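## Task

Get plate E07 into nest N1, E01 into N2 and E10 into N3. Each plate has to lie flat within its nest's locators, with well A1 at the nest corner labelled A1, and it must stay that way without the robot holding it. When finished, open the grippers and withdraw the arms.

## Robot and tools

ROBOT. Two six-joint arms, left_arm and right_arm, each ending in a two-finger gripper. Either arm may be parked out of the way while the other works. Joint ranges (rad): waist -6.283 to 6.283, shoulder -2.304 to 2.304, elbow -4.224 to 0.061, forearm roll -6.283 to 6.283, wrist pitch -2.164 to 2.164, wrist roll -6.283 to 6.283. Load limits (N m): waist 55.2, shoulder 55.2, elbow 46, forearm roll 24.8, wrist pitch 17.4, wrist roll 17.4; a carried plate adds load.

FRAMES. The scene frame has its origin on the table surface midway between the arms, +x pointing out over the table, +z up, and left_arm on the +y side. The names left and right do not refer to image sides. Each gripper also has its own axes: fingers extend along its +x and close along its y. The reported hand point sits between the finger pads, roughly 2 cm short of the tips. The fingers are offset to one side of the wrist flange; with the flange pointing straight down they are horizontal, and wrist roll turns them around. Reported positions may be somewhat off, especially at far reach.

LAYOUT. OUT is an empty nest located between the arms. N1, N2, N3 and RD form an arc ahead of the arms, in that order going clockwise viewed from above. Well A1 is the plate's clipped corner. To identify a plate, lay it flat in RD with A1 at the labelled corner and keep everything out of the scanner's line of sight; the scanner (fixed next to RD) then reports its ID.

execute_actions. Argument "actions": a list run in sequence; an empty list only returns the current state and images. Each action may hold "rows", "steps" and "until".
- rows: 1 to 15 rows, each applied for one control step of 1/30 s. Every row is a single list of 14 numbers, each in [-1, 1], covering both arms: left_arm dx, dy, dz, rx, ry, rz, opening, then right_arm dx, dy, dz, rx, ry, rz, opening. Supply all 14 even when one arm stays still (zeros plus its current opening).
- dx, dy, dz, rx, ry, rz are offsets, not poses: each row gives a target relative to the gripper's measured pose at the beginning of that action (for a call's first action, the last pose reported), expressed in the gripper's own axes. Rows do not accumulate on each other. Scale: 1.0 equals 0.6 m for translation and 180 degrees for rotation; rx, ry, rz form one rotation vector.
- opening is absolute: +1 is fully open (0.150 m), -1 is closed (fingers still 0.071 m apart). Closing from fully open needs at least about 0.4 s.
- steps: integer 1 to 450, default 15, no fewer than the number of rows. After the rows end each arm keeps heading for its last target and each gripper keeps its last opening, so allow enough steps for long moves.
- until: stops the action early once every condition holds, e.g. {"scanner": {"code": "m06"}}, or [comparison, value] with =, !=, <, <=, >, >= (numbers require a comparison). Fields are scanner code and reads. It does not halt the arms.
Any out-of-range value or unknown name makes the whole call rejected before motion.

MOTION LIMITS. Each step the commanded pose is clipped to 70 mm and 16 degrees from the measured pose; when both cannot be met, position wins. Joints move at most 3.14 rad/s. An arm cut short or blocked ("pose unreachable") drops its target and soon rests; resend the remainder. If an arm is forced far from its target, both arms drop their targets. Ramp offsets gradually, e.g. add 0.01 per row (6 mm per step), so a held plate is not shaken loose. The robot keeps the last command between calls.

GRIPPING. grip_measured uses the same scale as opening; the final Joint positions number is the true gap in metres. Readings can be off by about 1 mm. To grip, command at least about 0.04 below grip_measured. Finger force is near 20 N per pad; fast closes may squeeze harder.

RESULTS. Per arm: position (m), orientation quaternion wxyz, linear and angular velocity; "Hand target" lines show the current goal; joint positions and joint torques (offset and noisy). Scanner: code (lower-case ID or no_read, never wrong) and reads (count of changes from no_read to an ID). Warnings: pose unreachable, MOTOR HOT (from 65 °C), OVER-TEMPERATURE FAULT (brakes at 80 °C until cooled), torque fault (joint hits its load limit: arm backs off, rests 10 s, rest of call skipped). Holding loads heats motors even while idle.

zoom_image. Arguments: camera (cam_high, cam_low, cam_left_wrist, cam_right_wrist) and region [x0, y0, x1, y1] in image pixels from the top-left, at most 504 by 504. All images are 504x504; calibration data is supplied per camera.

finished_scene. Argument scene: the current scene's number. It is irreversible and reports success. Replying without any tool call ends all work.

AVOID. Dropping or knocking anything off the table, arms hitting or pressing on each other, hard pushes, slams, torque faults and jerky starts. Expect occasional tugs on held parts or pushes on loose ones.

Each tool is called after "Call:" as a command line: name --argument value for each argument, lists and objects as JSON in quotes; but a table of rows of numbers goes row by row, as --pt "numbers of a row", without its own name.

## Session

Call:
execute_actions --actions '[]'

Scene clock: 0.00 s.
left_arm: end_effector_position=(+0.4217, +0.5531, +0.3110) grip_measured=+0.99 end_effector_quat_wxyz=(+0.955, -0.046, +0.267, -0.124) end_effector_velocity=(+0.000, +0.000, +0.000) end_effector_angular_velocity=(+0.001, -0.001, +0.001) | right_arm: end_effector_position=(+0.0939, -0.6572, +0.2641) grip_measured=+0.99 end_effector_quat_wxyz=(+0.748, +0.007, +0.014, +0.664) end_effector_velocity=(+0.000, +0.000, +0.000) end_effector_angular_velocity=(+0.002, +0.000, -0.001)
Joint positions: left_arm=[ 0.236  0.071 -0.577  0.187 -1.177  0.515  0.149] | right_arm=[-1.464 -0.167 -0.536 -0.086 -0.365 -2.828  0.149]
Joint velocities: left_arm=[-0.     0.001 -0.    -0.     0.    -0.001  0.   ] | right_arm=[ 0.    -0.     0.     0.    -0.002  0.001  0.   ]
Joint torques (N m, as the arm reports them, + toward a larger angle): no reading
Hand target (left_arm): +0.422, +0.553, +0.311; +0.955, -0.046, +0.267, -0.124
Hand target (right_arm): +0.094, -0.657, +0.264; +0.748, +0.007, +0.014, +0.664
scanner: code=no_read reads=0
camera_calibration (this result's frames):
cam_left_wrist: T_world_to_cam=[[-0.0567106, -0.92683, 0.371175, 0.431773], [-0.993643, 0.0161821, -0.111409, 0.426131], [0.0972503, -0.375133, -0.921855, 0.548945], [0, 0, 0, 1]] pos_world=[0.394523, 0.599212, 0.39326]
cam_right_wrist: T_world_to_cam=[[0.990885, -0.123654, 0.0534414, -0.18628], [-0.0531606, -0.72347, -0.688306, -0.287748], [0.123775, 0.679191, -0.72345, 0.742794], [0, 0, 0, 1]] pos_world=[0.0773463, -0.735711, 0.34927]

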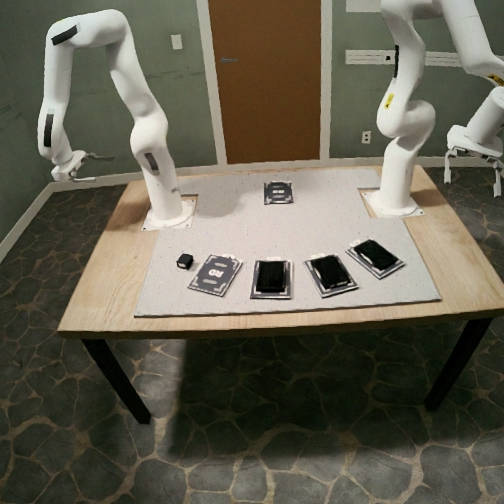

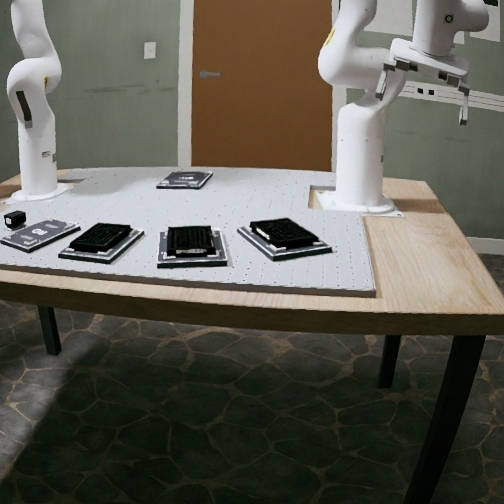

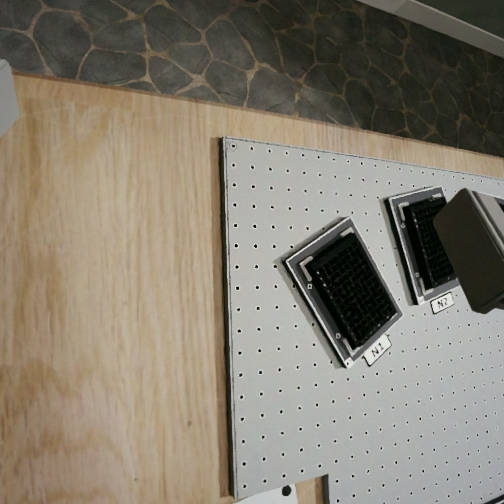

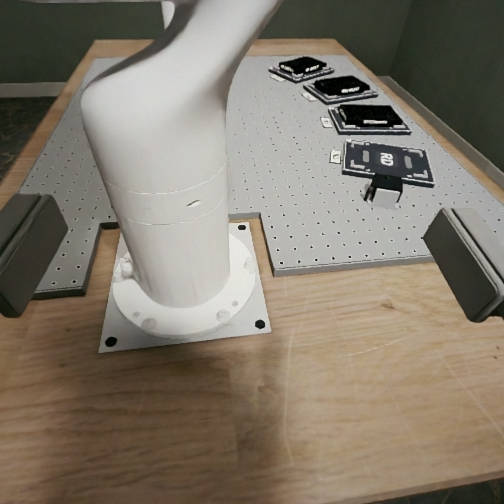

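Call:
zoom_image --camera "cam_right_wrist" --region '[260,45,420,145]'

Call:
zoom_image --camera "cam_low" --region '[140,205,340,275]'

Region (260, 45, 420, 145) of cam_right_wrist's 504x504 image, scaled by 3.150, with more detail than that image has; it fills the top 315 rows of this view, and the rest is white.

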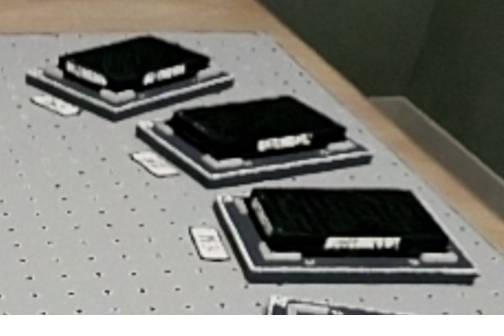

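Region (140, 205, 340, 275) of cam_low's 504x504 image, scaled by 2.520, with more detail than that image has; it fills the top 176 rows of this view, and the rest is white.

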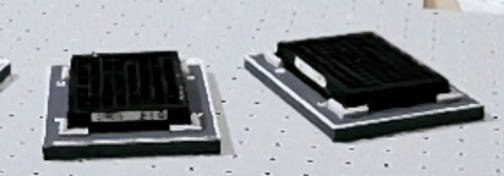

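Call:
execute_actions --actions '[{"rows":[[0,0,0,0.03,-0.172,0.08,0,0,0,0,0,0,0,1]],"steps":20},{"rows":[[-0.2,-0.7,-0.17,0,0,0.05,0,0,0,0,0,0,0,1]],"steps":50}]'

Scene clock: 6.87 s.
left_arm: end_effector_position=(+0.3020, +0.1320, +0.2100) grip_measured=+0.00 end_effector_quat_wxyz=(+0.997, -0.002, +0.002, +0.078) end_effector_velocity=(-0.000, -0.000, -0.000) end_effector_angular_velocity=(+0.008, -0.014, +0.005) | right_arm: end_effector_position=(+0.0939, -0.6572, +0.2641) grip_measured=+0.99 end_effector_quat_wxyz=(+0.748, +0.007, +0.014, +0.664) end_effector_velocity=(-0.000, +0.000, -0.000) end_effector_angular_velocity=(+0.000, +0.000, +0.000)
Joint positions: left_arm=[-1.415 -0.342 -0.57  -0.021 -0.225 -1.41   0.11 ] | right_arm=[-1.464 -0.167 -0.536 -0.086 -0.365 -2.828  0.149]
Joint velocities: left_arm=[-0.007 -0.01  -0.004  0.071  0.003 -0.081  0.   ] | right_arm=[-0.    -0.     0.001 -0.     0.001  0.    -0.   ]
Joint torques (N m, as the arm reports them, + toward a larger angle): left_arm=[ -9.71  22.13 -15.54  -0.45  -0.31  -0.48] | right_arm=[ -2.53  17.75 -13.34   0.08   0.42   0.05]
Hand target (left_arm): +0.302, +0.132, +0.210; +0.997, -0.001, +0.002, +0.078
Hand target (right_arm): +0.094, -0.657, +0.264; +0.748, +0.007, +0.014, +0.664
Off the commanded pose (left_arm): 0.002 m, 0 deg.
Off the commanded pose (right_arm): 0.000 m, 0 deg.
scanner: code=no_read reads=0
camera_calibration (this result's frames):
cam_left_wrist: T_world_to_cam=[[0.160108, -0.949438, 0.270061, 0.0309589], [-0.736204, -0.297106, -0.608055, 0.370603], [0.657548, -0.101466, -0.746549, 0.0674306], [0, 0, 0, 1]] pos_world=[0.223544, 0.146344, 0.267327]
cam_right_wrist: T_world_to_cam=[[0.990885, -0.123654, 0.0534414, -0.18628], [-0.0531606, -0.72347, -0.688306, -0.287749], [0.123775, 0.679191, -0.72345, 0.742794], [0, 0, 0, 1]] pos_world=[0.0773462, -0.735711, 0.34927]

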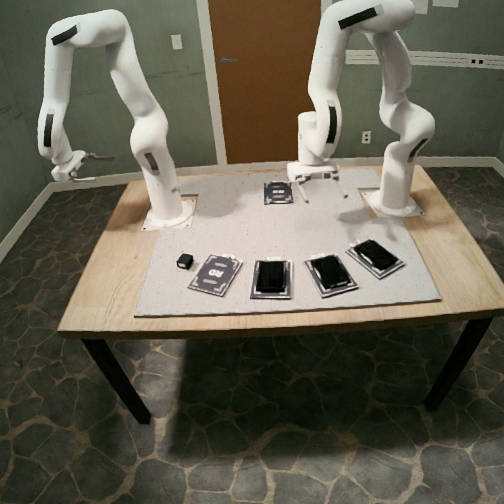

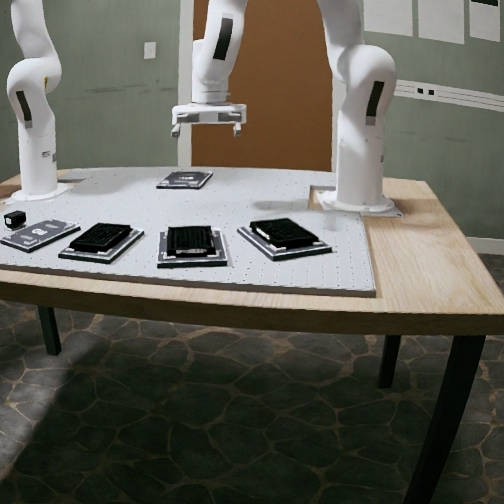

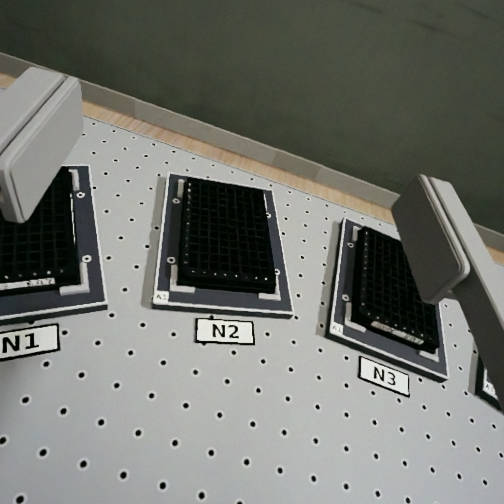

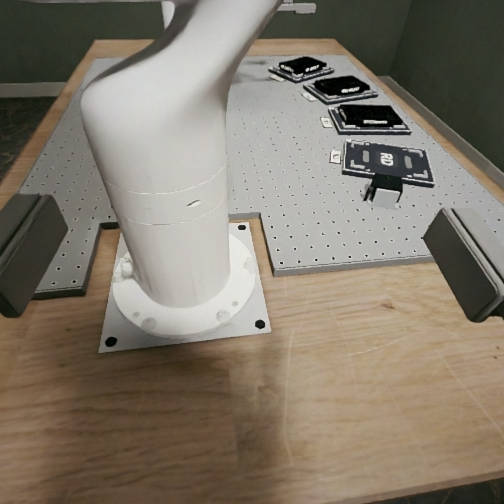

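Call:
zoom_image --camera "cam_left_wrist" --region '[0,240,110,330]'

Call:
zoom_image --camera "cam_left_wrist" --region '[320,280,460,390]'

Call:
zoom_image --camera "cam_left_wrist" --region '[140,165,310,325]'

Region (0, 240, 110, 330) of cam_left_wrist's 504x504 image, scaled by 4.582, with more detail than that image has; it fills the top 412 rows of this view, and the rest is white.

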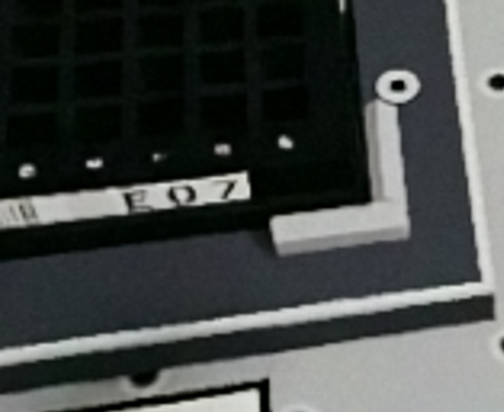

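Region (320, 280, 460, 390) of cam_left_wrist's 504x504 image, scaled by 3.600, with more detail than that image has; it fills the top 396 rows of this view, and the rest is white.

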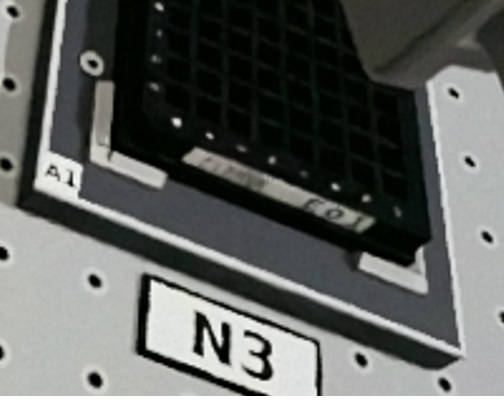

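Region (140, 165, 310, 325) of cam_left_wrist's 504x504 image, scaled by 2.965, with more detail than that image has; it fills the top 474 rows of this view, and the rest is white.

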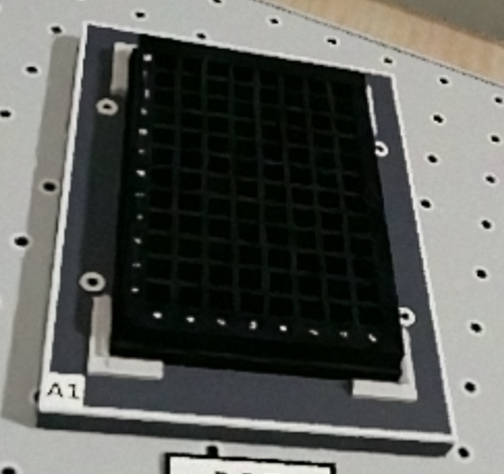

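Call:
execute_actions --actions '[{"rows":[[0.137,-0.05,-0.1,0.001,-0.001,0.025,0,0,0,0,0,0,0,1]],"steps":25}]'

Scene clock: 13.90 s.
left_arm: end_effector_position=(+0.3877, +0.1151, +0.1498) grip_measured=+0.00 end_effector_quat_wxyz=(+0.993, +0.000, +0.001, +0.117) end_effector_velocity=(+0.000, +0.000, -0.001) end_effector_angular_velocity=(+0.000, +0.000, +0.001) | right_arm: end_effector_position=(+0.0939, -0.6572, +0.2641) grip_measured=+0.99 end_effector_quat_wxyz=(+0.748, +0.007, +0.014, +0.664) end_effector_velocity=(+0.000, +0.000, -0.000) end_effector_angular_velocity=(-0.000, +0.000, -0.001)
Joint positions: left_arm=[-1.24  -0.595 -0.751 -0.005 -0.157 -1.328  0.11 ] | right_arm=[-1.464 -0.167 -0.536 -0.086 -0.365 -2.828  0.149]
Joint velocities: left_arm=[ 0.001 -0.002 -0.001 -0.001  0.001  0.001  0.   ] | right_arm=[-0.    -0.     0.001 -0.     0.001  0.002 -0.   ]
Joint torques (N m, as the arm reports them, + toward a larger angle): left_arm=[-10.78  24.31 -14.81  -0.2   -0.24  -0.36] | right_arm=[ -2.63  17.73 -13.38   0.13   0.36   0.01]
Hand target (left_arm): +0.388, +0.115, +0.150; +0.993, +0.000, +0.001, +0.117
Hand target (right_arm): +0.094, -0.657, +0.264; +0.748, +0.007, +0.014, +0.664
Off the commanded pose (left_arm): 0.000 m, 0 deg.
Off the commanded pose (right_arm): 0.000 m, 0 deg.
scanner: code=no_read reads=0
camera_calibration (this result's frames):
cam_left_wrist: T_world_to_cam=[[0.233325, -0.935067, 0.26685, -0.0120982], [-0.709191, -0.351389, -0.611207, 0.388299], [0.665287, -0.0466373, -0.745129, -0.0450954], [0, 0, 0, 1]] pos_world=[0.308203, 0.123028, 0.206957]
cam_right_wrist: T_world_to_cam=[[0.990885, -0.123654, 0.0534413, -0.18628], [-0.0531605, -0.72347, -0.688306, -0.287748], [0.123775, 0.679191, -0.723449, 0.742794], [0, 0, 0, 1]] pos_world=[0.0773463, -0.735711, 0.34927]

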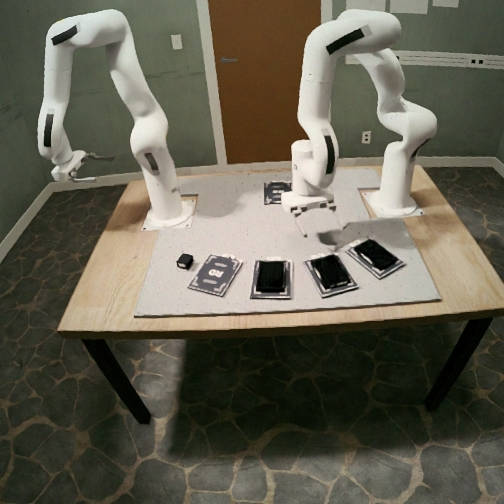

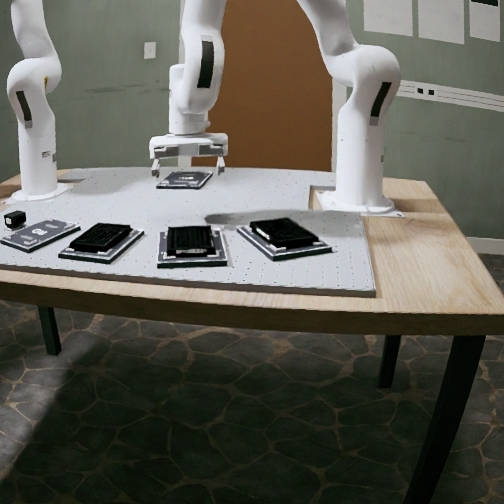

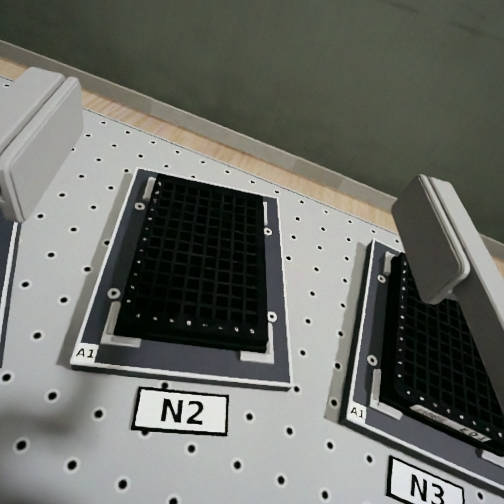

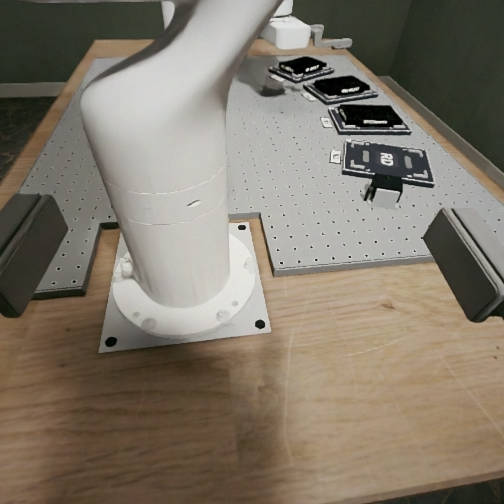

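Call:
execute_actions --actions '[{"rows":[[0.127,0,-0.1,0,0,0,0,0,0,0,0,0,0,1]],"steps":20},{"rows":[[0,0,-0.083,0,0,0,0,0,0,0,0,0,0,1]],"steps":20},{"rows":[[0,0,0,0,0,0,-0.5,0,0,0,0,0,0,1]],"steps":10}]'

Scene clock: 17.30 s.
left_arm: end_effector_position=(+0.4616, +0.1328, +0.0403) grip_measured=-0.50 end_effector_quat_wxyz=(+0.993, +0.000, +0.000, +0.117) end_effector_velocity=(+0.000, -0.000, -0.000) end_effector_angular_velocity=(-0.000, -0.000, -0.000) | right_arm: end_effector_position=(+0.0939, -0.6572, +0.2641) grip_measured=+0.99 end_effector_quat_wxyz=(+0.748, +0.007, +0.014, +0.664) end_effector_velocity=(+0.000, -0.001, +0.000) end_effector_angular_velocity=(-0.003, -0.000, -0.001)
Joint positions: left_arm=[-1.077 -0.903 -0.904 -0.005 -0.002 -1.166  0.091] | right_arm=[-1.464 -0.167 -0.536 -0.086 -0.365 -2.828  0.149]
Joint velocities: left_arm=[ 0.    -0.    -0.     0.001  0.    -0.001  0.   ] | right_arm=[ 0.     0.    -0.002 -0.     0.     0.001  0.   ]
Joint torques (N m, as the arm reports them, + toward a larger angle): left_arm=[ -9.72  30.83 -11.73  -0.89  -0.1   -0.25] | right_arm=[ -3.19  18.41 -13.56   0.2    0.42   0.1 ]
Hand target (left_arm): +0.462, +0.133, +0.040; +0.993, +0.000, +0.000, +0.117
Hand target (right_arm): +0.094, -0.657, +0.264; +0.748, +0.007, +0.014, +0.664
Off the commanded pose (left_arm): 0.000 m, 0 deg.
Off the commanded pose (right_arm): 0.000 m, 0 deg.
scanner: code=no_read reads=0
camera_calibration (this result's frames):
cam_left_wrist: T_world_to_cam=[[0.232864, -0.935103, 0.267125, 0.0165911], [-0.708746, -0.351263, -0.611795, 0.379821], [0.665923, -0.0468583, -0.744548, -0.175358], [0, 0, 0, 1]] pos_world=[0.382108, 0.140715, 0.0973786]
cam_right_wrist: T_world_to_cam=[[0.990885, -0.123654, 0.0534414, -0.18628], [-0.0531605, -0.72347, -0.688306, -0.287748], [0.123775, 0.679191, -0.72345, 0.742794], [0, 0, 0, 1]] pos_world=[0.0773463, -0.735711, 0.34927]

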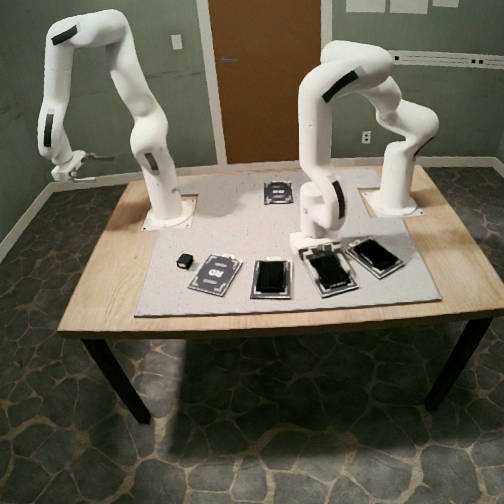

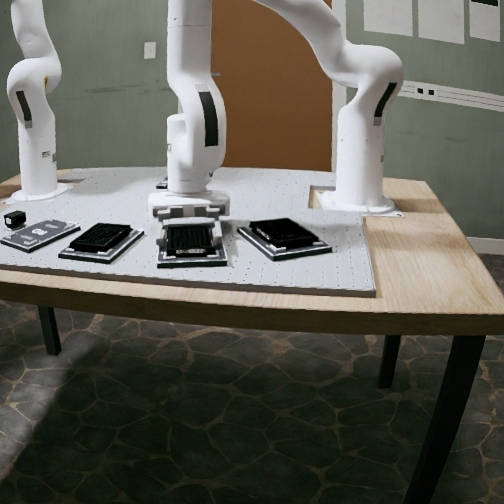

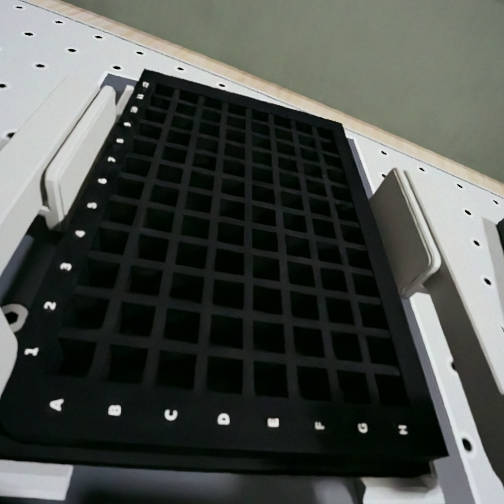

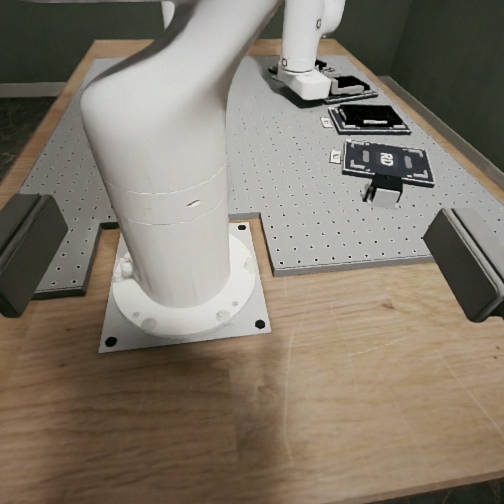

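Plate is ~2mm left; shift and close.

Call:
execute_actions --actions '[{"rows":[[0,0.0035,0,0,0,0,-0.5,0,0,0,0,0,0,1]],"steps":10},{"rows":[[0,0,0,0,0,0,-0.55,0,0,0,0,0,0,1],[0,0,0,0,0,0,-0.6,0,0,0,0,0,0,1],[0,0,0,0,0,0,-0.65,0,0,0,0,0,0,1],[0,0,0,0,0,0,-0.7,0,0,0,0,0,0,1],[0,0,0,0,0,0,-0.75,0,0,0,0,0,0,1],[0,0,0,0,0,0,-0.9,0,0,0,0,0,0,1]],"steps":15}]'

Scene clock: 20.20 s.
left_arm: end_effector_position=(+0.4611, +0.1350, +0.0402) grip_measured=-0.67 end_effector_quat_wxyz=(+0.993, +0.000, +0.000, +0.117) end_effector_velocity=(+0.000, -0.000, +0.000) end_effector_angular_velocity=(-0.000, -0.000, -0.002) | right_arm: end_effector_position=(+0.0939, -0.6572, +0.2641) grip_measured=+0.99 end_effector_quat_wxyz=(+0.748, +0.007, +0.014, +0.664) end_effector_velocity=(+0.000, +0.000, -0.000) end_effector_angular_velocity=(+0.000, -0.000, -0.002)
Joint positions: left_arm=[-1.076 -0.901 -0.899 -0.003  0.002 -1.166  0.084] | right_arm=[-1.464 -0.167 -0.536 -0.086 -0.365 -2.828  0.149]
Joint velocities: left_arm=[-0.     0.001  0.     0.001 -0.     0.     0.   ] | right_arm=[-0.     0.     0.001  0.     0.     0.002  0.   ]
Joint torques (N m, as the arm reports them, + toward a larger angle): left_arm=[-11.21  29.43 -12.69   0.14   0.01   0.24] | right_arm=[ -2.63  17.74 -13.37   0.17   0.44   0.1 ]
Hand target (left_arm): +0.461, +0.135, +0.040; +0.993, +0.000, +0.000, +0.117
Hand target (right_arm): +0.094, -0.657, +0.264; +0.748, +0.007, +0.014, +0.664
Off the commanded pose (left_arm): 0.000 m, 0 deg.
Off the commanded pose (right_arm): 0.000 m, 0 deg.
scanner: code=no_read reads=0
camera_calibration (this result's frames):
cam_left_wrist: T_world_to_cam=[[0.233317, -0.935052, 0.26691, 0.0185514], [-0.708668, -0.35146, -0.611773, 0.380182], [0.665847, -0.0464135, -0.744643, -0.174951], [0, 0, 0, 1]] pos_world=[0.381585, 0.142845, 0.097357]
cam_right_wrist: T_world_to_cam=[[0.990885, -0.123654, 0.0534415, -0.186281], [-0.0531606, -0.72347, -0.688306, -0.287749], [0.123775, 0.679191, -0.72345, 0.742794], [0, 0, 0, 1]] pos_world=[0.0773464, -0.735711, 0.34927]

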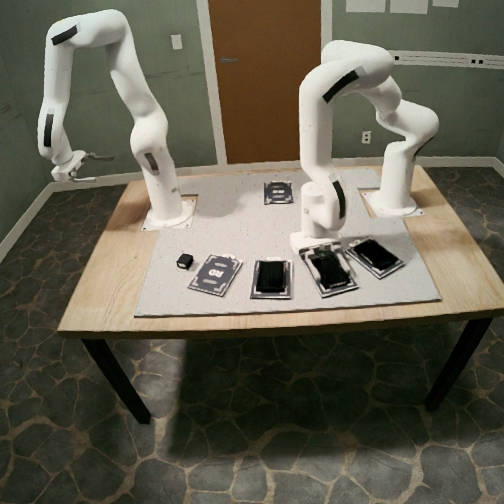

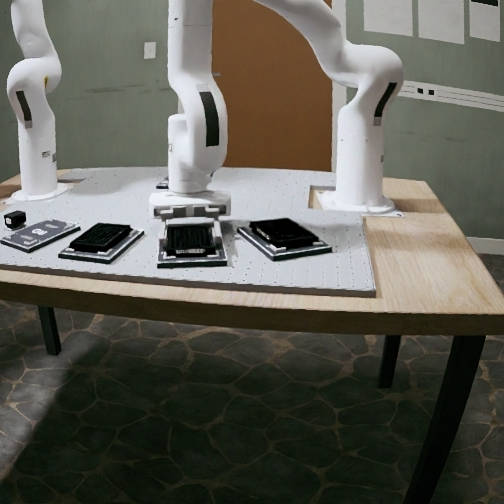

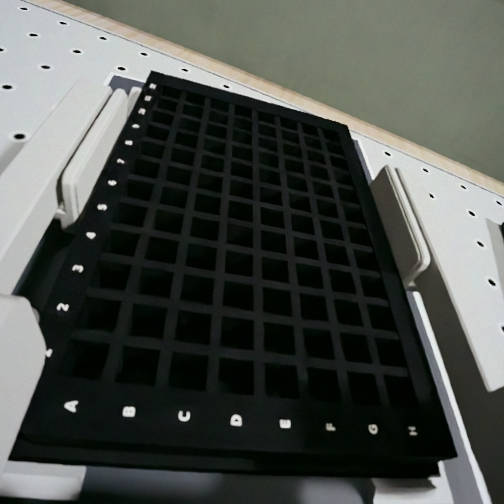

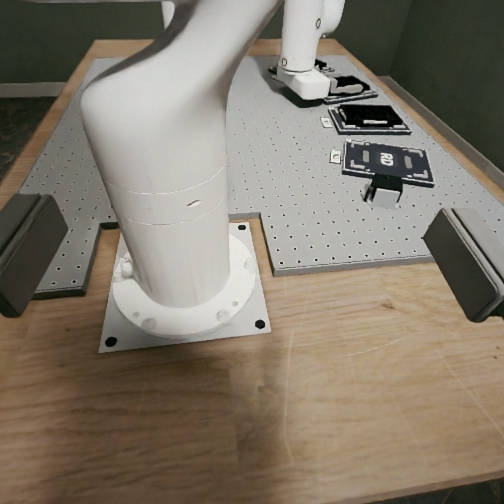

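Call:
execute_actions --actions '[{"rows":[[0,0,0.01,0,0,0,-0.9,0,0,0,0,0,0,1],[0,0,0.02,0,0,0,-0.9,0,0,0,0,0,0,1],[0,0,0.03,0,0,0,-0.9,0,0,0,0,0,0,1],[0,0,0.045,0,0,0,-0.9,0,0,0,0,0,0,1],[0,0,0.06,0,0,0,-0.9,0,0,0,0,0,0,1],[-0.01,0,0.07,0,0,0,-0.9,0,0,0,0,0,0,1],[-0.03,0,0.08,0,0,0,-0.9,0,0,0,0,0,0,1],[-0.06,0,0.08,0,0,-0.01,-0.9,0,0,0,0,0,0,1],[-0.1,-0.01,0.08,0,0,-0.02,-0.9,0,0,0,0,0,0,1],[-0.15,-0.03,0.08,0,0,-0.03,-0.9,0,0,0,0,0,0,1],[-0.2,-0.05,0.08,0,0,-0.04,-0.9,0,0,0,0,0,0,1],[-0.26,-0.07,0.08,0,0,-0.05,-0.9,0,0,0,0,0,0,1],[-0.584,-0.164,0.08,0,0,-0.1,-0.9,0,0,0,0,0,0,1]],"steps":50},{"rows":[[0,0,-0.02,0,0,0,-0.9,0,0,0,0,0,0,1],[0,0,-0.04,0,0,0,-0.9,0,0,0,0,0,0,1],[0,0,-0.06,0,0,0,-0.9,0,0,0,0,0,0,1],[0,0,-0.07,0,0,0,-0.9,0,0,0,0,0,0,1],[0,0,-0.08,0,0,0,-0.9,0,0,0,0,0,0,1],[0,0,-0.085,0,0,0,-0.9,0,0,0,0,0,0,1],[0,0,-0.09,0,0,0,-0.9,0,0,0,0,0,0,1],[0,0,-0.097,0,0,0,-0.9,0,0,0,0,0,0,1]],"steps":25},{"rows":[[0,0,0,0,0,0,0,0,0,0,0,0,0,1]],"steps":10},{"rows":[[0,0,0.2,0,0,0,0,0,0,0,0,0,0,1]],"steps":18},{"rows":[[0.428,0.04,0,0,0,0,0,0,0,0,0,0,0,1]],"steps":35}]'

Scene clock: 30.17 s.
left_arm: end_effector_position=(+0.4013, -0.0383, +0.1492) grip_measured=+0.00 end_effector_quat_wxyz=(+0.999, +0.001, +0.000, -0.040) end_effector_velocity=(+0.001, -0.000, +0.000) end_effector_angular_velocity=(-0.001, -0.000, +0.001) | right_arm: end_effector_position=(+0.0939, -0.6572, +0.2641) grip_measured=+0.99 end_effector_quat_wxyz=(+0.748, +0.007, +0.014, +0.664) end_effector_velocity=(-0.000, +0.000, -0.000) end_effector_angular_velocity=(-0.001, +0.000, +0.000)
Joint positions: left_arm=[-1.315 -0.745 -1.048  0.002 -0.305 -1.097  0.11 ] | right_arm=[-1.464 -0.167 -0.536 -0.086 -0.365 -2.828  0.149]
Joint velocities: left_arm=[ 0.001  0.    -0.001 -0.001  0.     0.002 -0.   ] | right_arm=[-0.     0.     0.    -0.     0.001 -0.     0.   ]
Joint torques (N m, as the arm reports them, + toward a larger angle): left_arm=[ -8.25  30.69 -17.6   -0.45  -0.29  -0.54] | right_arm=[ -2.83  17.94 -13.45   0.11   0.38   0.11]
Hand target (left_arm): +0.401, -0.038, +0.149; +0.999, +0.001, +0.000, -0.040
Hand target (right_arm): +0.094, -0.657, +0.264; +0.748, +0.007, +0.014, +0.664
Off the commanded pose (left_arm): 0.001 m, 0 deg.
Off the commanded pose (right_arm): 0.000 m, 0 deg.
scanner: code=no_read reads=0
camera_calibration (this result's frames):
cam_left_wrist: T_world_to_cam=[[-0.0669309, -0.961822, 0.265367, -0.038949], [-0.782533, -0.114399, -0.612009, 0.382342], [0.619001, -0.24862, -0.745, -0.0509169], [0, 0, 0, 1]] pos_world=[0.328106, -0.00638148, 0.2064]
cam_right_wrist: T_world_to_cam=[[0.990885, -0.123654, 0.0534414, -0.18628], [-0.0531605, -0.72347, -0.688306, -0.287749], [0.123775, 0.679191, -0.72345, 0.742794], [0, 0, 0, 1]] pos_world=[0.0773463, -0.735711, 0.34927]

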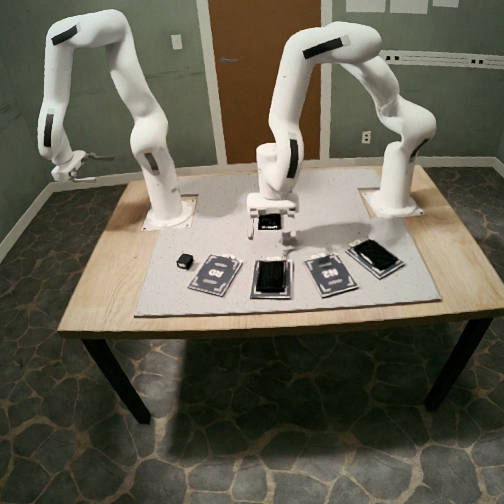

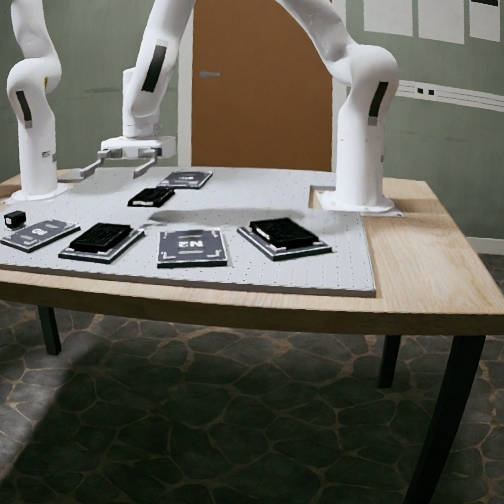

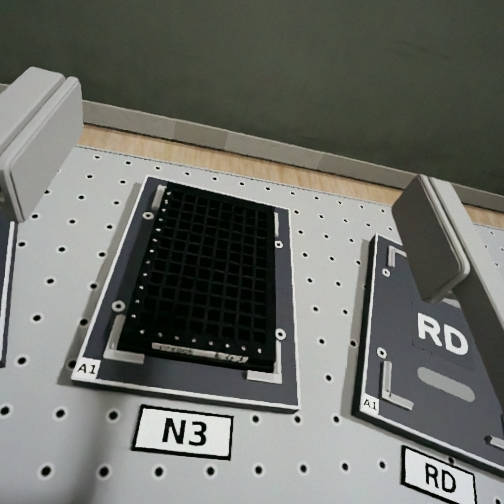

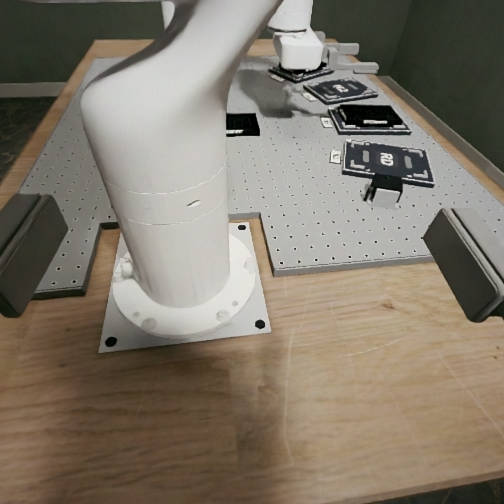

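Call:
execute_actions --actions '[{"rows":[[0.11,-0.007,-0.1,0,0,-0.008,0,0,0,0,0,0,0,1]],"steps":20},{"rows":[[0,0,-0.08,0,0,0,0,0,0,0,0,0,0,1]],"steps":20},{"rows":[[0,0,0,0,0,0,-0.45,0,0,0,0,0,0,1]],"steps":10}]'

Scene clock: 34.97 s.
left_arm: end_effector_position=(+0.4666, -0.0476, +0.0416) grip_measured=-0.45 end_effector_quat_wxyz=(+0.999, +0.001, -0.000, -0.052) end_effector_velocity=(+0.000, +0.000, -0.000) end_effector_angular_velocity=(+0.000, -0.000, +0.002) | right_arm: end_effector_position=(+0.0939, -0.6572, +0.2641) grip_measured=+0.99 end_effector_quat_wxyz=(+0.748, +0.007, +0.014, +0.664) end_effector_velocity=(+0.000, -0.000, -0.000) end_effector_angular_velocity=(-0.000, +0.000, +0.000)
Joint positions: left_arm=[-1.212 -1.024 -1.232  0.005 -0.21  -0.971  0.093] | right_arm=[-1.464 -0.167 -0.536 -0.086 -0.365 -2.828  0.149]
Joint velocities: left_arm=[-0.    -0.    -0.     0.     0.    -0.002  0.   ] | right_arm=[ 0.001 -0.    -0.    -0.001  0.001  0.001 -0.   ]
Joint torques (N m, as the arm reports them, + toward a larger angle): left_arm=[-12.05  34.7  -16.52   0.06  -0.14  -0.34] | right_arm=[ -2.43  18.09 -13.7    0.21   0.41   0.  ]
Hand target (left_arm): +0.467, -0.048, +0.042; +0.999, +0.001, -0.000, -0.052
Hand target (right_arm): +0.094, -0.657, +0.264; +0.748, +0.007, +0.014, +0.664
Off the commanded pose (left_arm): 0.000 m, 0 deg.
Off the commanded pose (right_arm): 0.000 m, 0 deg.
scanner: code=no_read reads=0
camera_calibration (this result's frames):
cam_left_wrist: T_world_to_cam=[[-0.091374, -0.959694, 0.265779, -0.00346142], [-0.785048, -0.0947814, -0.612141, 0.36868], [0.612659, -0.264583, -0.744745, -0.171666], [0, 0, 0, 1]] pos_world=[0.394288, -0.0137978, 0.0987569]
cam_right_wrist: T_world_to_cam=[[0.990885, -0.123654, 0.0534414, -0.18628], [-0.0531606, -0.72347, -0.688306, -0.287749], [0.123775, 0.679191, -0.72345, 0.742794], [0, 0, 0, 1]] pos_world=[0.0773463, -0.735711, 0.34927]

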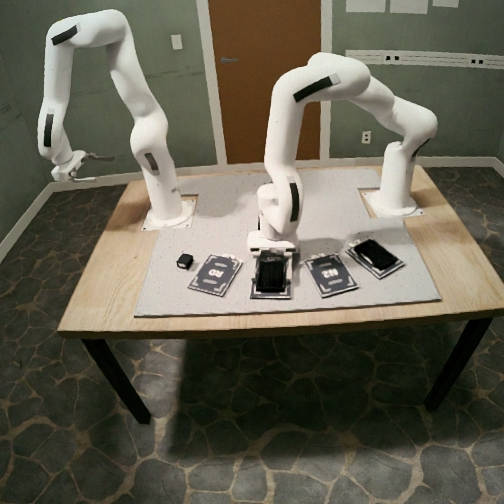

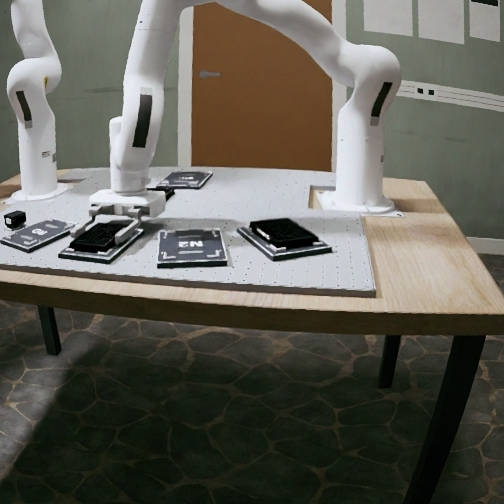

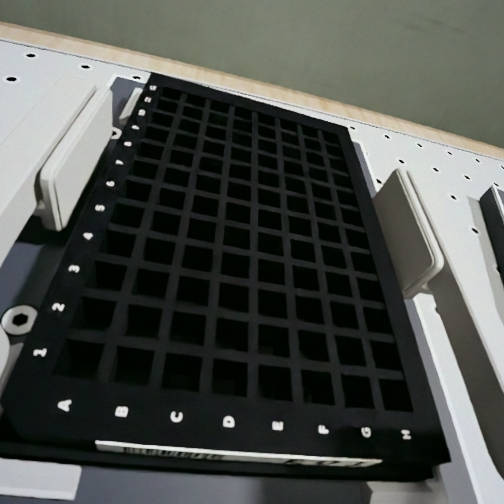

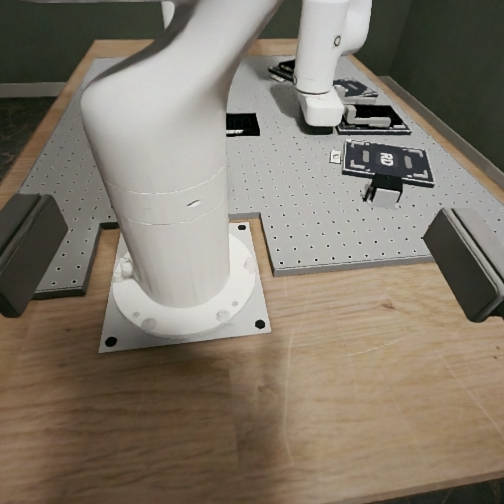

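Call:
execute_actions --actions '[{"rows":[[0,0.001,-0.001,0,0,-0.0045,-0.5,0,0,0,0,0,0,1]],"steps":10},{"rows":[[0,0,0,0,0,0,-0.55,0,0,0,0,0,0,1],[0,0,0,0,0,0,-0.6,0,0,0,0,0,0,1],[0,0,0,0,0,0,-0.65,0,0,0,0,0,0,1],[0,0,0,0,0,0,-0.7,0,0,0,0,0,0,1],[0,0,0,0,0,0,-0.75,0,0,0,0,0,0,1],[0,0,0,0,0,0,-0.9,0,0,0,0,0,0,1]],"steps":15}]'

Scene clock: 39.30 s.
left_arm: end_effector_position=(+0.4667, -0.0471, +0.0410) grip_measured=-0.68 end_effector_quat_wxyz=(+0.998, +0.001, -0.000, -0.059) end_effector_velocity=(-0.000, +0.000, +0.000) end_effector_angular_velocity=(+0.000, +0.000, +0.001) | right_arm: end_effector_position=(+0.0939, -0.6572, +0.2641) grip_measured=+0.99 end_effector_quat_wxyz=(+0.748, +0.007, +0.014, +0.664) end_effector_velocity=(-0.000, -0.001, -0.000) end_effector_angular_velocity=(-0.002, -0.000, +0.002)
Joint positions: left_arm=[-1.209 -1.022 -1.226  0.005 -0.205 -0.954  0.084] | right_arm=[-1.464 -0.167 -0.536 -0.086 -0.365 -2.828  0.149]
Joint velocities: left_arm=[-0.     0.001  0.001 -0.    -0.    -0.001 -0.   ] | right_arm=[ 0.    -0.    -0.001 -0.     0.002 -0.001  0.   ]
Joint torques (N m, as the arm reports them, + toward a larger angle): left_arm=[ -9.66  34.32 -15.84  -0.28  -0.1   -0.47] | right_arm=[ -2.44  17.73 -13.61   0.12   0.37   0.09]
Hand target (left_arm): +0.467, -0.047, +0.041; +0.998, +0.001, -0.000, -0.059
Hand target (right_arm): +0.094, -0.657, +0.264; +0.748, +0.007, +0.014, +0.664
Off the commanded pose (left_arm): 0.000 m, 0 deg.
Off the commanded pose (right_arm): 0.000 m, 0 deg.
scanner: code=no_read reads=0
camera_calibration (this result's frames):
cam_left_wrist: T_world_to_cam=[[-0.104884, -0.958309, 0.265787, 0.00362465], [-0.7863, -0.0837202, -0.612146, 0.369525], [0.608877, -0.273193, -0.744738, -0.170625], [0, 0, 0, 1]] pos_world=[0.394827, -0.0122034, 0.0981685]
cam_right_wrist: T_world_to_cam=[[0.990885, -0.123653, 0.0534414, -0.18628], [-0.0531601, -0.72347, -0.688306, -0.287749], [0.123775, 0.679191, -0.72345, 0.742794], [0, 0, 0, 1]] pos_world=[0.0773462, -0.735711, 0.34927]

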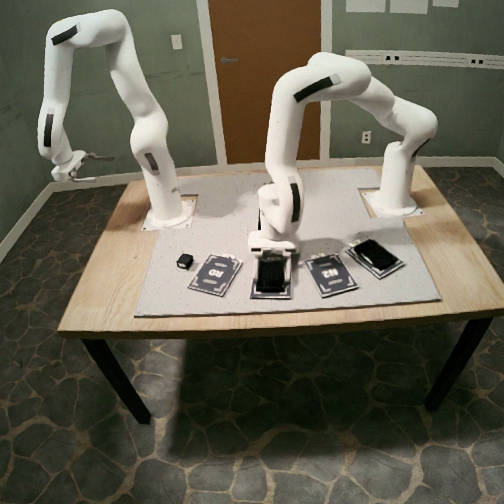

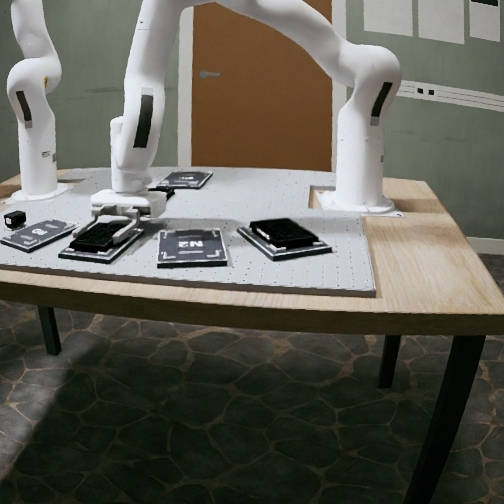

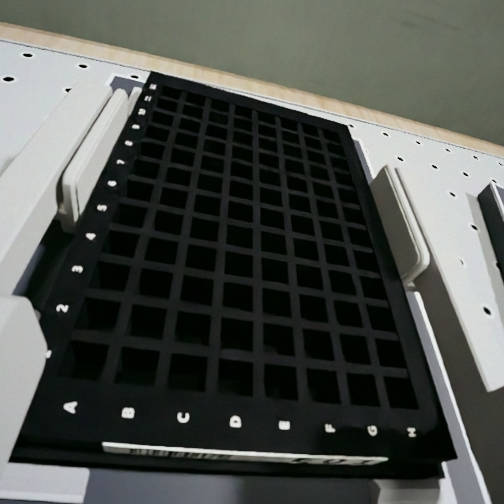

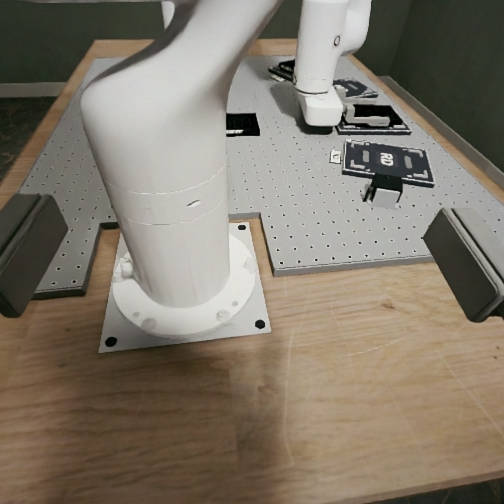

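Call:
execute_actions --actions '[{"rows":[[0,0,0.01,0,0,0,-0.9,0,0,0,0,0,0,1],[0,0,0.02,0,0,0,-0.9,0,0,0,0,0,0,1],[0,0,0.03,0,0,0,-0.9,0,0,0,0,0,0,1],[0,0,0.04,0,0,0,-0.9,0,0,0,0,0,0,1],[0,0,0.05,0,0,0,-0.9,0,0,0,0,0,0,1],[0,0.01,0.05,0,0,0,-0.9,0,0,0,0,0,0,1],[0,0.03,0.05,0,0,0.01,-0.9,0,0,0,0,0,0,1],[-0.01,0.06,0.05,0,0,0.02,-0.9,0,0,0,0,0,0,1],[-0.015,0.1,0.05,0,0,0.035,-0.9,0,0,0,0,0,0,1],[-0.02,0.14,0.05,0,0,0.05,-0.9,0,0,0,0,0,0,1],[-0.03,0.18,0.05,0,0,0.065,-0.9,0,0,0,0,0,0,1],[-0.035,0.22,0.05,0,0,0.08,-0.9,0,0,0,0,0,0,1],[-0.04,0.26,0.05,0,0,0.095,-0.9,0,0,0,0,0,0,1],[-0.045,0.3,0.05,0,0,0.112,-0.9,0,0,0,0,0,0,1]],"steps":40},{"rows":[[0,0,-0.01,0,0,0,-0.9,0,0,0,0,0,0,1],[0,0,-0.02,0,0,0,-0.9,0,0,0,0,0,0,1],[0,0,-0.03,0,0,0,-0.9,0,0,0,0,0,0,1],[0,0,-0.035,0,0,0,-0.9,0,0,0,0,0,0,1],[0,0,-0.04,0,0,0,-0.9,0,0,0,0,0,0,1],[0,0,-0.045,0,0,0,-0.9,0,0,0,0,0,0,1],[0,0,-0.05,0,0,0,-0.9,0,0,0,0,0,0,1]],"steps":22}]'

Scene clock: 45.73 s.
left_arm: end_effector_position=(+0.4610, +0.1349, +0.0413) grip_measured=-0.68 end_effector_quat_wxyz=(+0.993, +0.001, +0.000, +0.116) end_effector_velocity=(+0.000, -0.000, -0.000) end_effector_angular_velocity=(-0.001, -0.001, +0.000) | right_arm: end_effector_position=(+0.0939, -0.6572, +0.2641) grip_measured=+0.99 end_effector_quat_wxyz=(+0.748, +0.007, +0.014, +0.664) end_effector_velocity=(+0.000, +0.001, -0.000) end_effector_angular_velocity=(-0.000, -0.000, -0.002)
Joint positions: left_arm=[-1.076 -0.898 -0.897  0.013 -0.001 -1.181  0.084] | right_arm=[-1.464 -0.167 -0.536 -0.086 -0.365 -2.828  0.149]
Joint velocities: left_arm=[ 0.    -0.001 -0.     0.001  0.002 -0.001  0.   ] | right_arm=[-0.     0.     0.002  0.     0.002  0.002  0.   ]
Joint torques (N m, as the arm reports them, + toward a larger angle): left_arm=[-11.03  28.74 -12.4   -0.16   0.04   0.1 ] | right_arm=[ -2.6   18.07 -13.58   0.08   0.35   0.05]
Hand target (left_arm): +0.461, +0.135, +0.041; +0.993, +0.001, +0.000, +0.116
Hand target (right_arm): +0.094, -0.657, +0.264; +0.748, +0.007, +0.014, +0.664
Off the commanded pose (left_arm): 0.000 m, 0 deg.
Off the commanded pose (right_arm): 0.000 m, 0 deg.
scanner: code=no_read reads=0
camera_calibration (this result's frames):
cam_left_wrist: T_world_to_cam=[[0.232181, -0.935548, 0.266162, 0.018874], [-0.709449, -0.350084, -0.611656, 0.380971], [0.665413, -0.0468132, -0.745006, -0.173821], [0, 0, 0, 1]] pos_world=[0.38156, 0.142892, 0.0985019]
cam_right_wrist: T_world_to_cam=[[0.990885, -0.123654, 0.0534413, -0.18628], [-0.0531602, -0.72347, -0.688306, -0.287749], [0.123775, 0.679191, -0.723449, 0.742794], [0, 0, 0, 1]] pos_world=[0.0773462, -0.735711, 0.34927]

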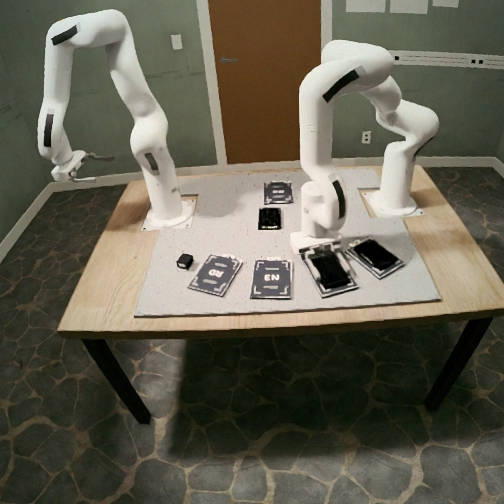

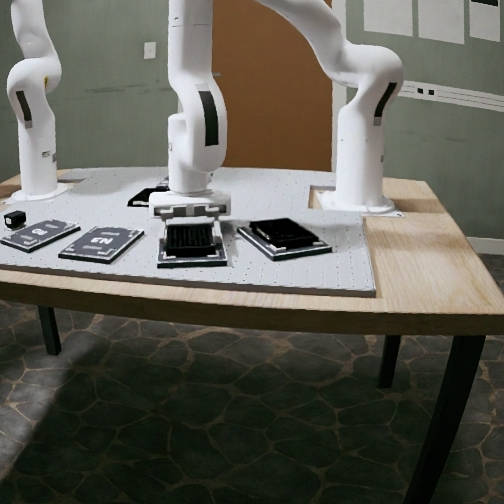

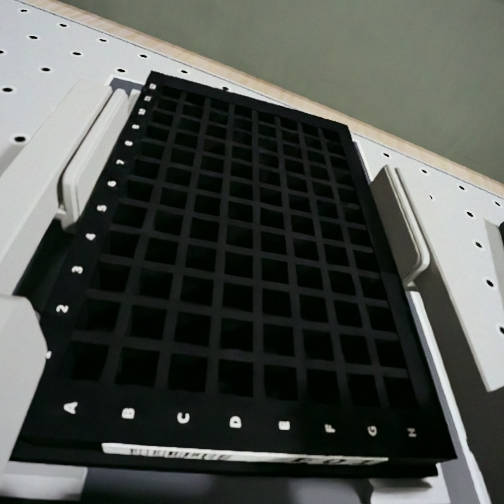

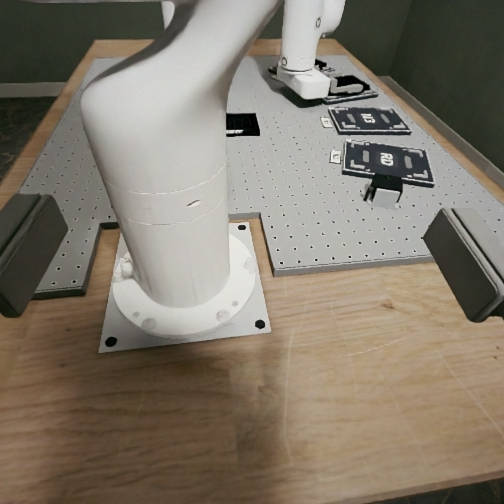

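Good. Release and return to the temp plate.

Call:
execute_actions --actions '[{"rows":[[0,0,-0.0015,0,0,0,-0.9,0,0,0,0,0,0,1]],"steps":6},{"rows":[[0,0,0,0,0,0,-0.2,0,0,0,0,0,0,1]],"steps":10},{"rows":[[0,0,0.08,0,0,0,0,0,0,0,0,0,0,1]],"steps":14},{"rows":[[-0.584,-0.164,0,0,0,-0.1,0,0,0,0,0,0,0,1]],"steps":45},{"rows":[[0,0,-0.098,0,0,0,0,0,0,0,0,0,0,1]],"steps":22},{"rows":[[0,0,0,0,0,0,-0.4,0,0,0,0,0,0,1],[0,0,0,0,0,0,-0.5,0,0,0,0,0,0,1],[0,0,0,0,0,0,-0.55,0,0,0,0,0,0,1],[0,0,0,0,0,0,-0.6,0,0,0,0,0,0,1],[0,0,0,0,0,0,-0.65,0,0,0,0,0,0,1],[0,0,0,0,0,0,-0.7,0,0,0,0,0,0,1],[0,0,0,0,0,0,-0.9,0,0,0,0,0,0,1]],"steps":20}]'

Scene clock: 52.60 s.
left_arm: end_effector_position=(+0.1423, -0.0424, +0.0295) grip_measured=-0.72 end_effector_quat_wxyz=(+0.999, +0.000, +0.001, -0.041) end_effector_velocity=(-0.000, -0.000, +0.000) end_effector_angular_velocity=(-0.001, +0.000, +0.001) | right_arm: end_effector_position=(+0.0939, -0.6572, +0.2641) grip_measured=+0.99 end_effector_quat_wxyz=(+0.748, +0.007, +0.014, +0.664) end_effector_velocity=(-0.000, +0.000, +0.000) end_effector_angular_velocity=(+0.002, +0.001, +0.001)
Joint positions: left_arm=[-1.816 -0.97  -1.036 -0.037 -0.067 -1.557  0.082] | right_arm=[-1.464 -0.167 -0.536 -0.086 -0.365 -2.828  0.149]
Joint velocities: left_arm=[-0.     0.001  0.    -0.001  0.     0.     0.   ] | right_arm=[ 0.     0.     0.001 -0.001 -0.001  0.    -0.   ]
Joint torques (N m, as the arm reports them, + toward a larger angle): left_arm=[-11.12  29.47 -12.21   0.07  -0.46  -0.01] | right_arm=[ -2.75  18.07 -13.93   0.23   0.39   0.07]
Hand target (left_arm): +0.142, -0.042, +0.029; +0.999, +0.001, +0.001, -0.041
Hand target (right_arm): +0.094, -0.657, +0.264; +0.748, +0.007, +0.014, +0.664
Off the commanded pose (left_arm): 0.000 m, 0 deg.
Off the commanded pose (right_arm): 0.000 m, 0 deg.
scanner: code=no_read reads=0
camera_calibration (this result's frames):
cam_left_wrist: T_world_to_cam=[[-0.0678921, -0.961352, 0.266821, -0.0282733], [-0.784097, -0.113954, -0.610087, 0.106115], [0.616914, -0.250634, -0.746056, 0.0194], [0, 0, 0, 1]] pos_world=[0.0693171, -0.010226, 0.0867569]
cam_right_wrist: T_world_to_cam=[[0.990885, -0.123654, 0.0534413, -0.18628], [-0.0531604, -0.72347, -0.688306, -0.287749], [0.123775, 0.679191, -0.72345, 0.742794], [0, 0, 0, 1]] pos_world=[0.0773463, -0.735711, 0.34927]

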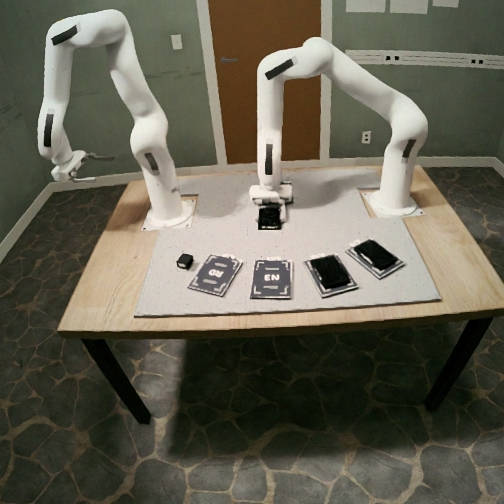

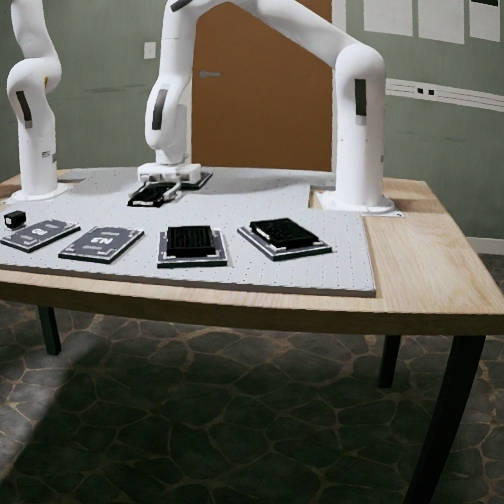

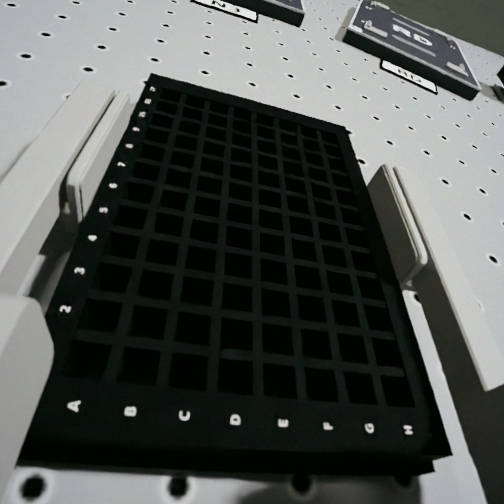

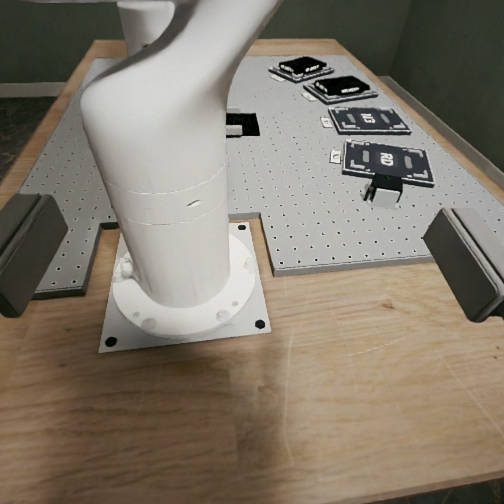

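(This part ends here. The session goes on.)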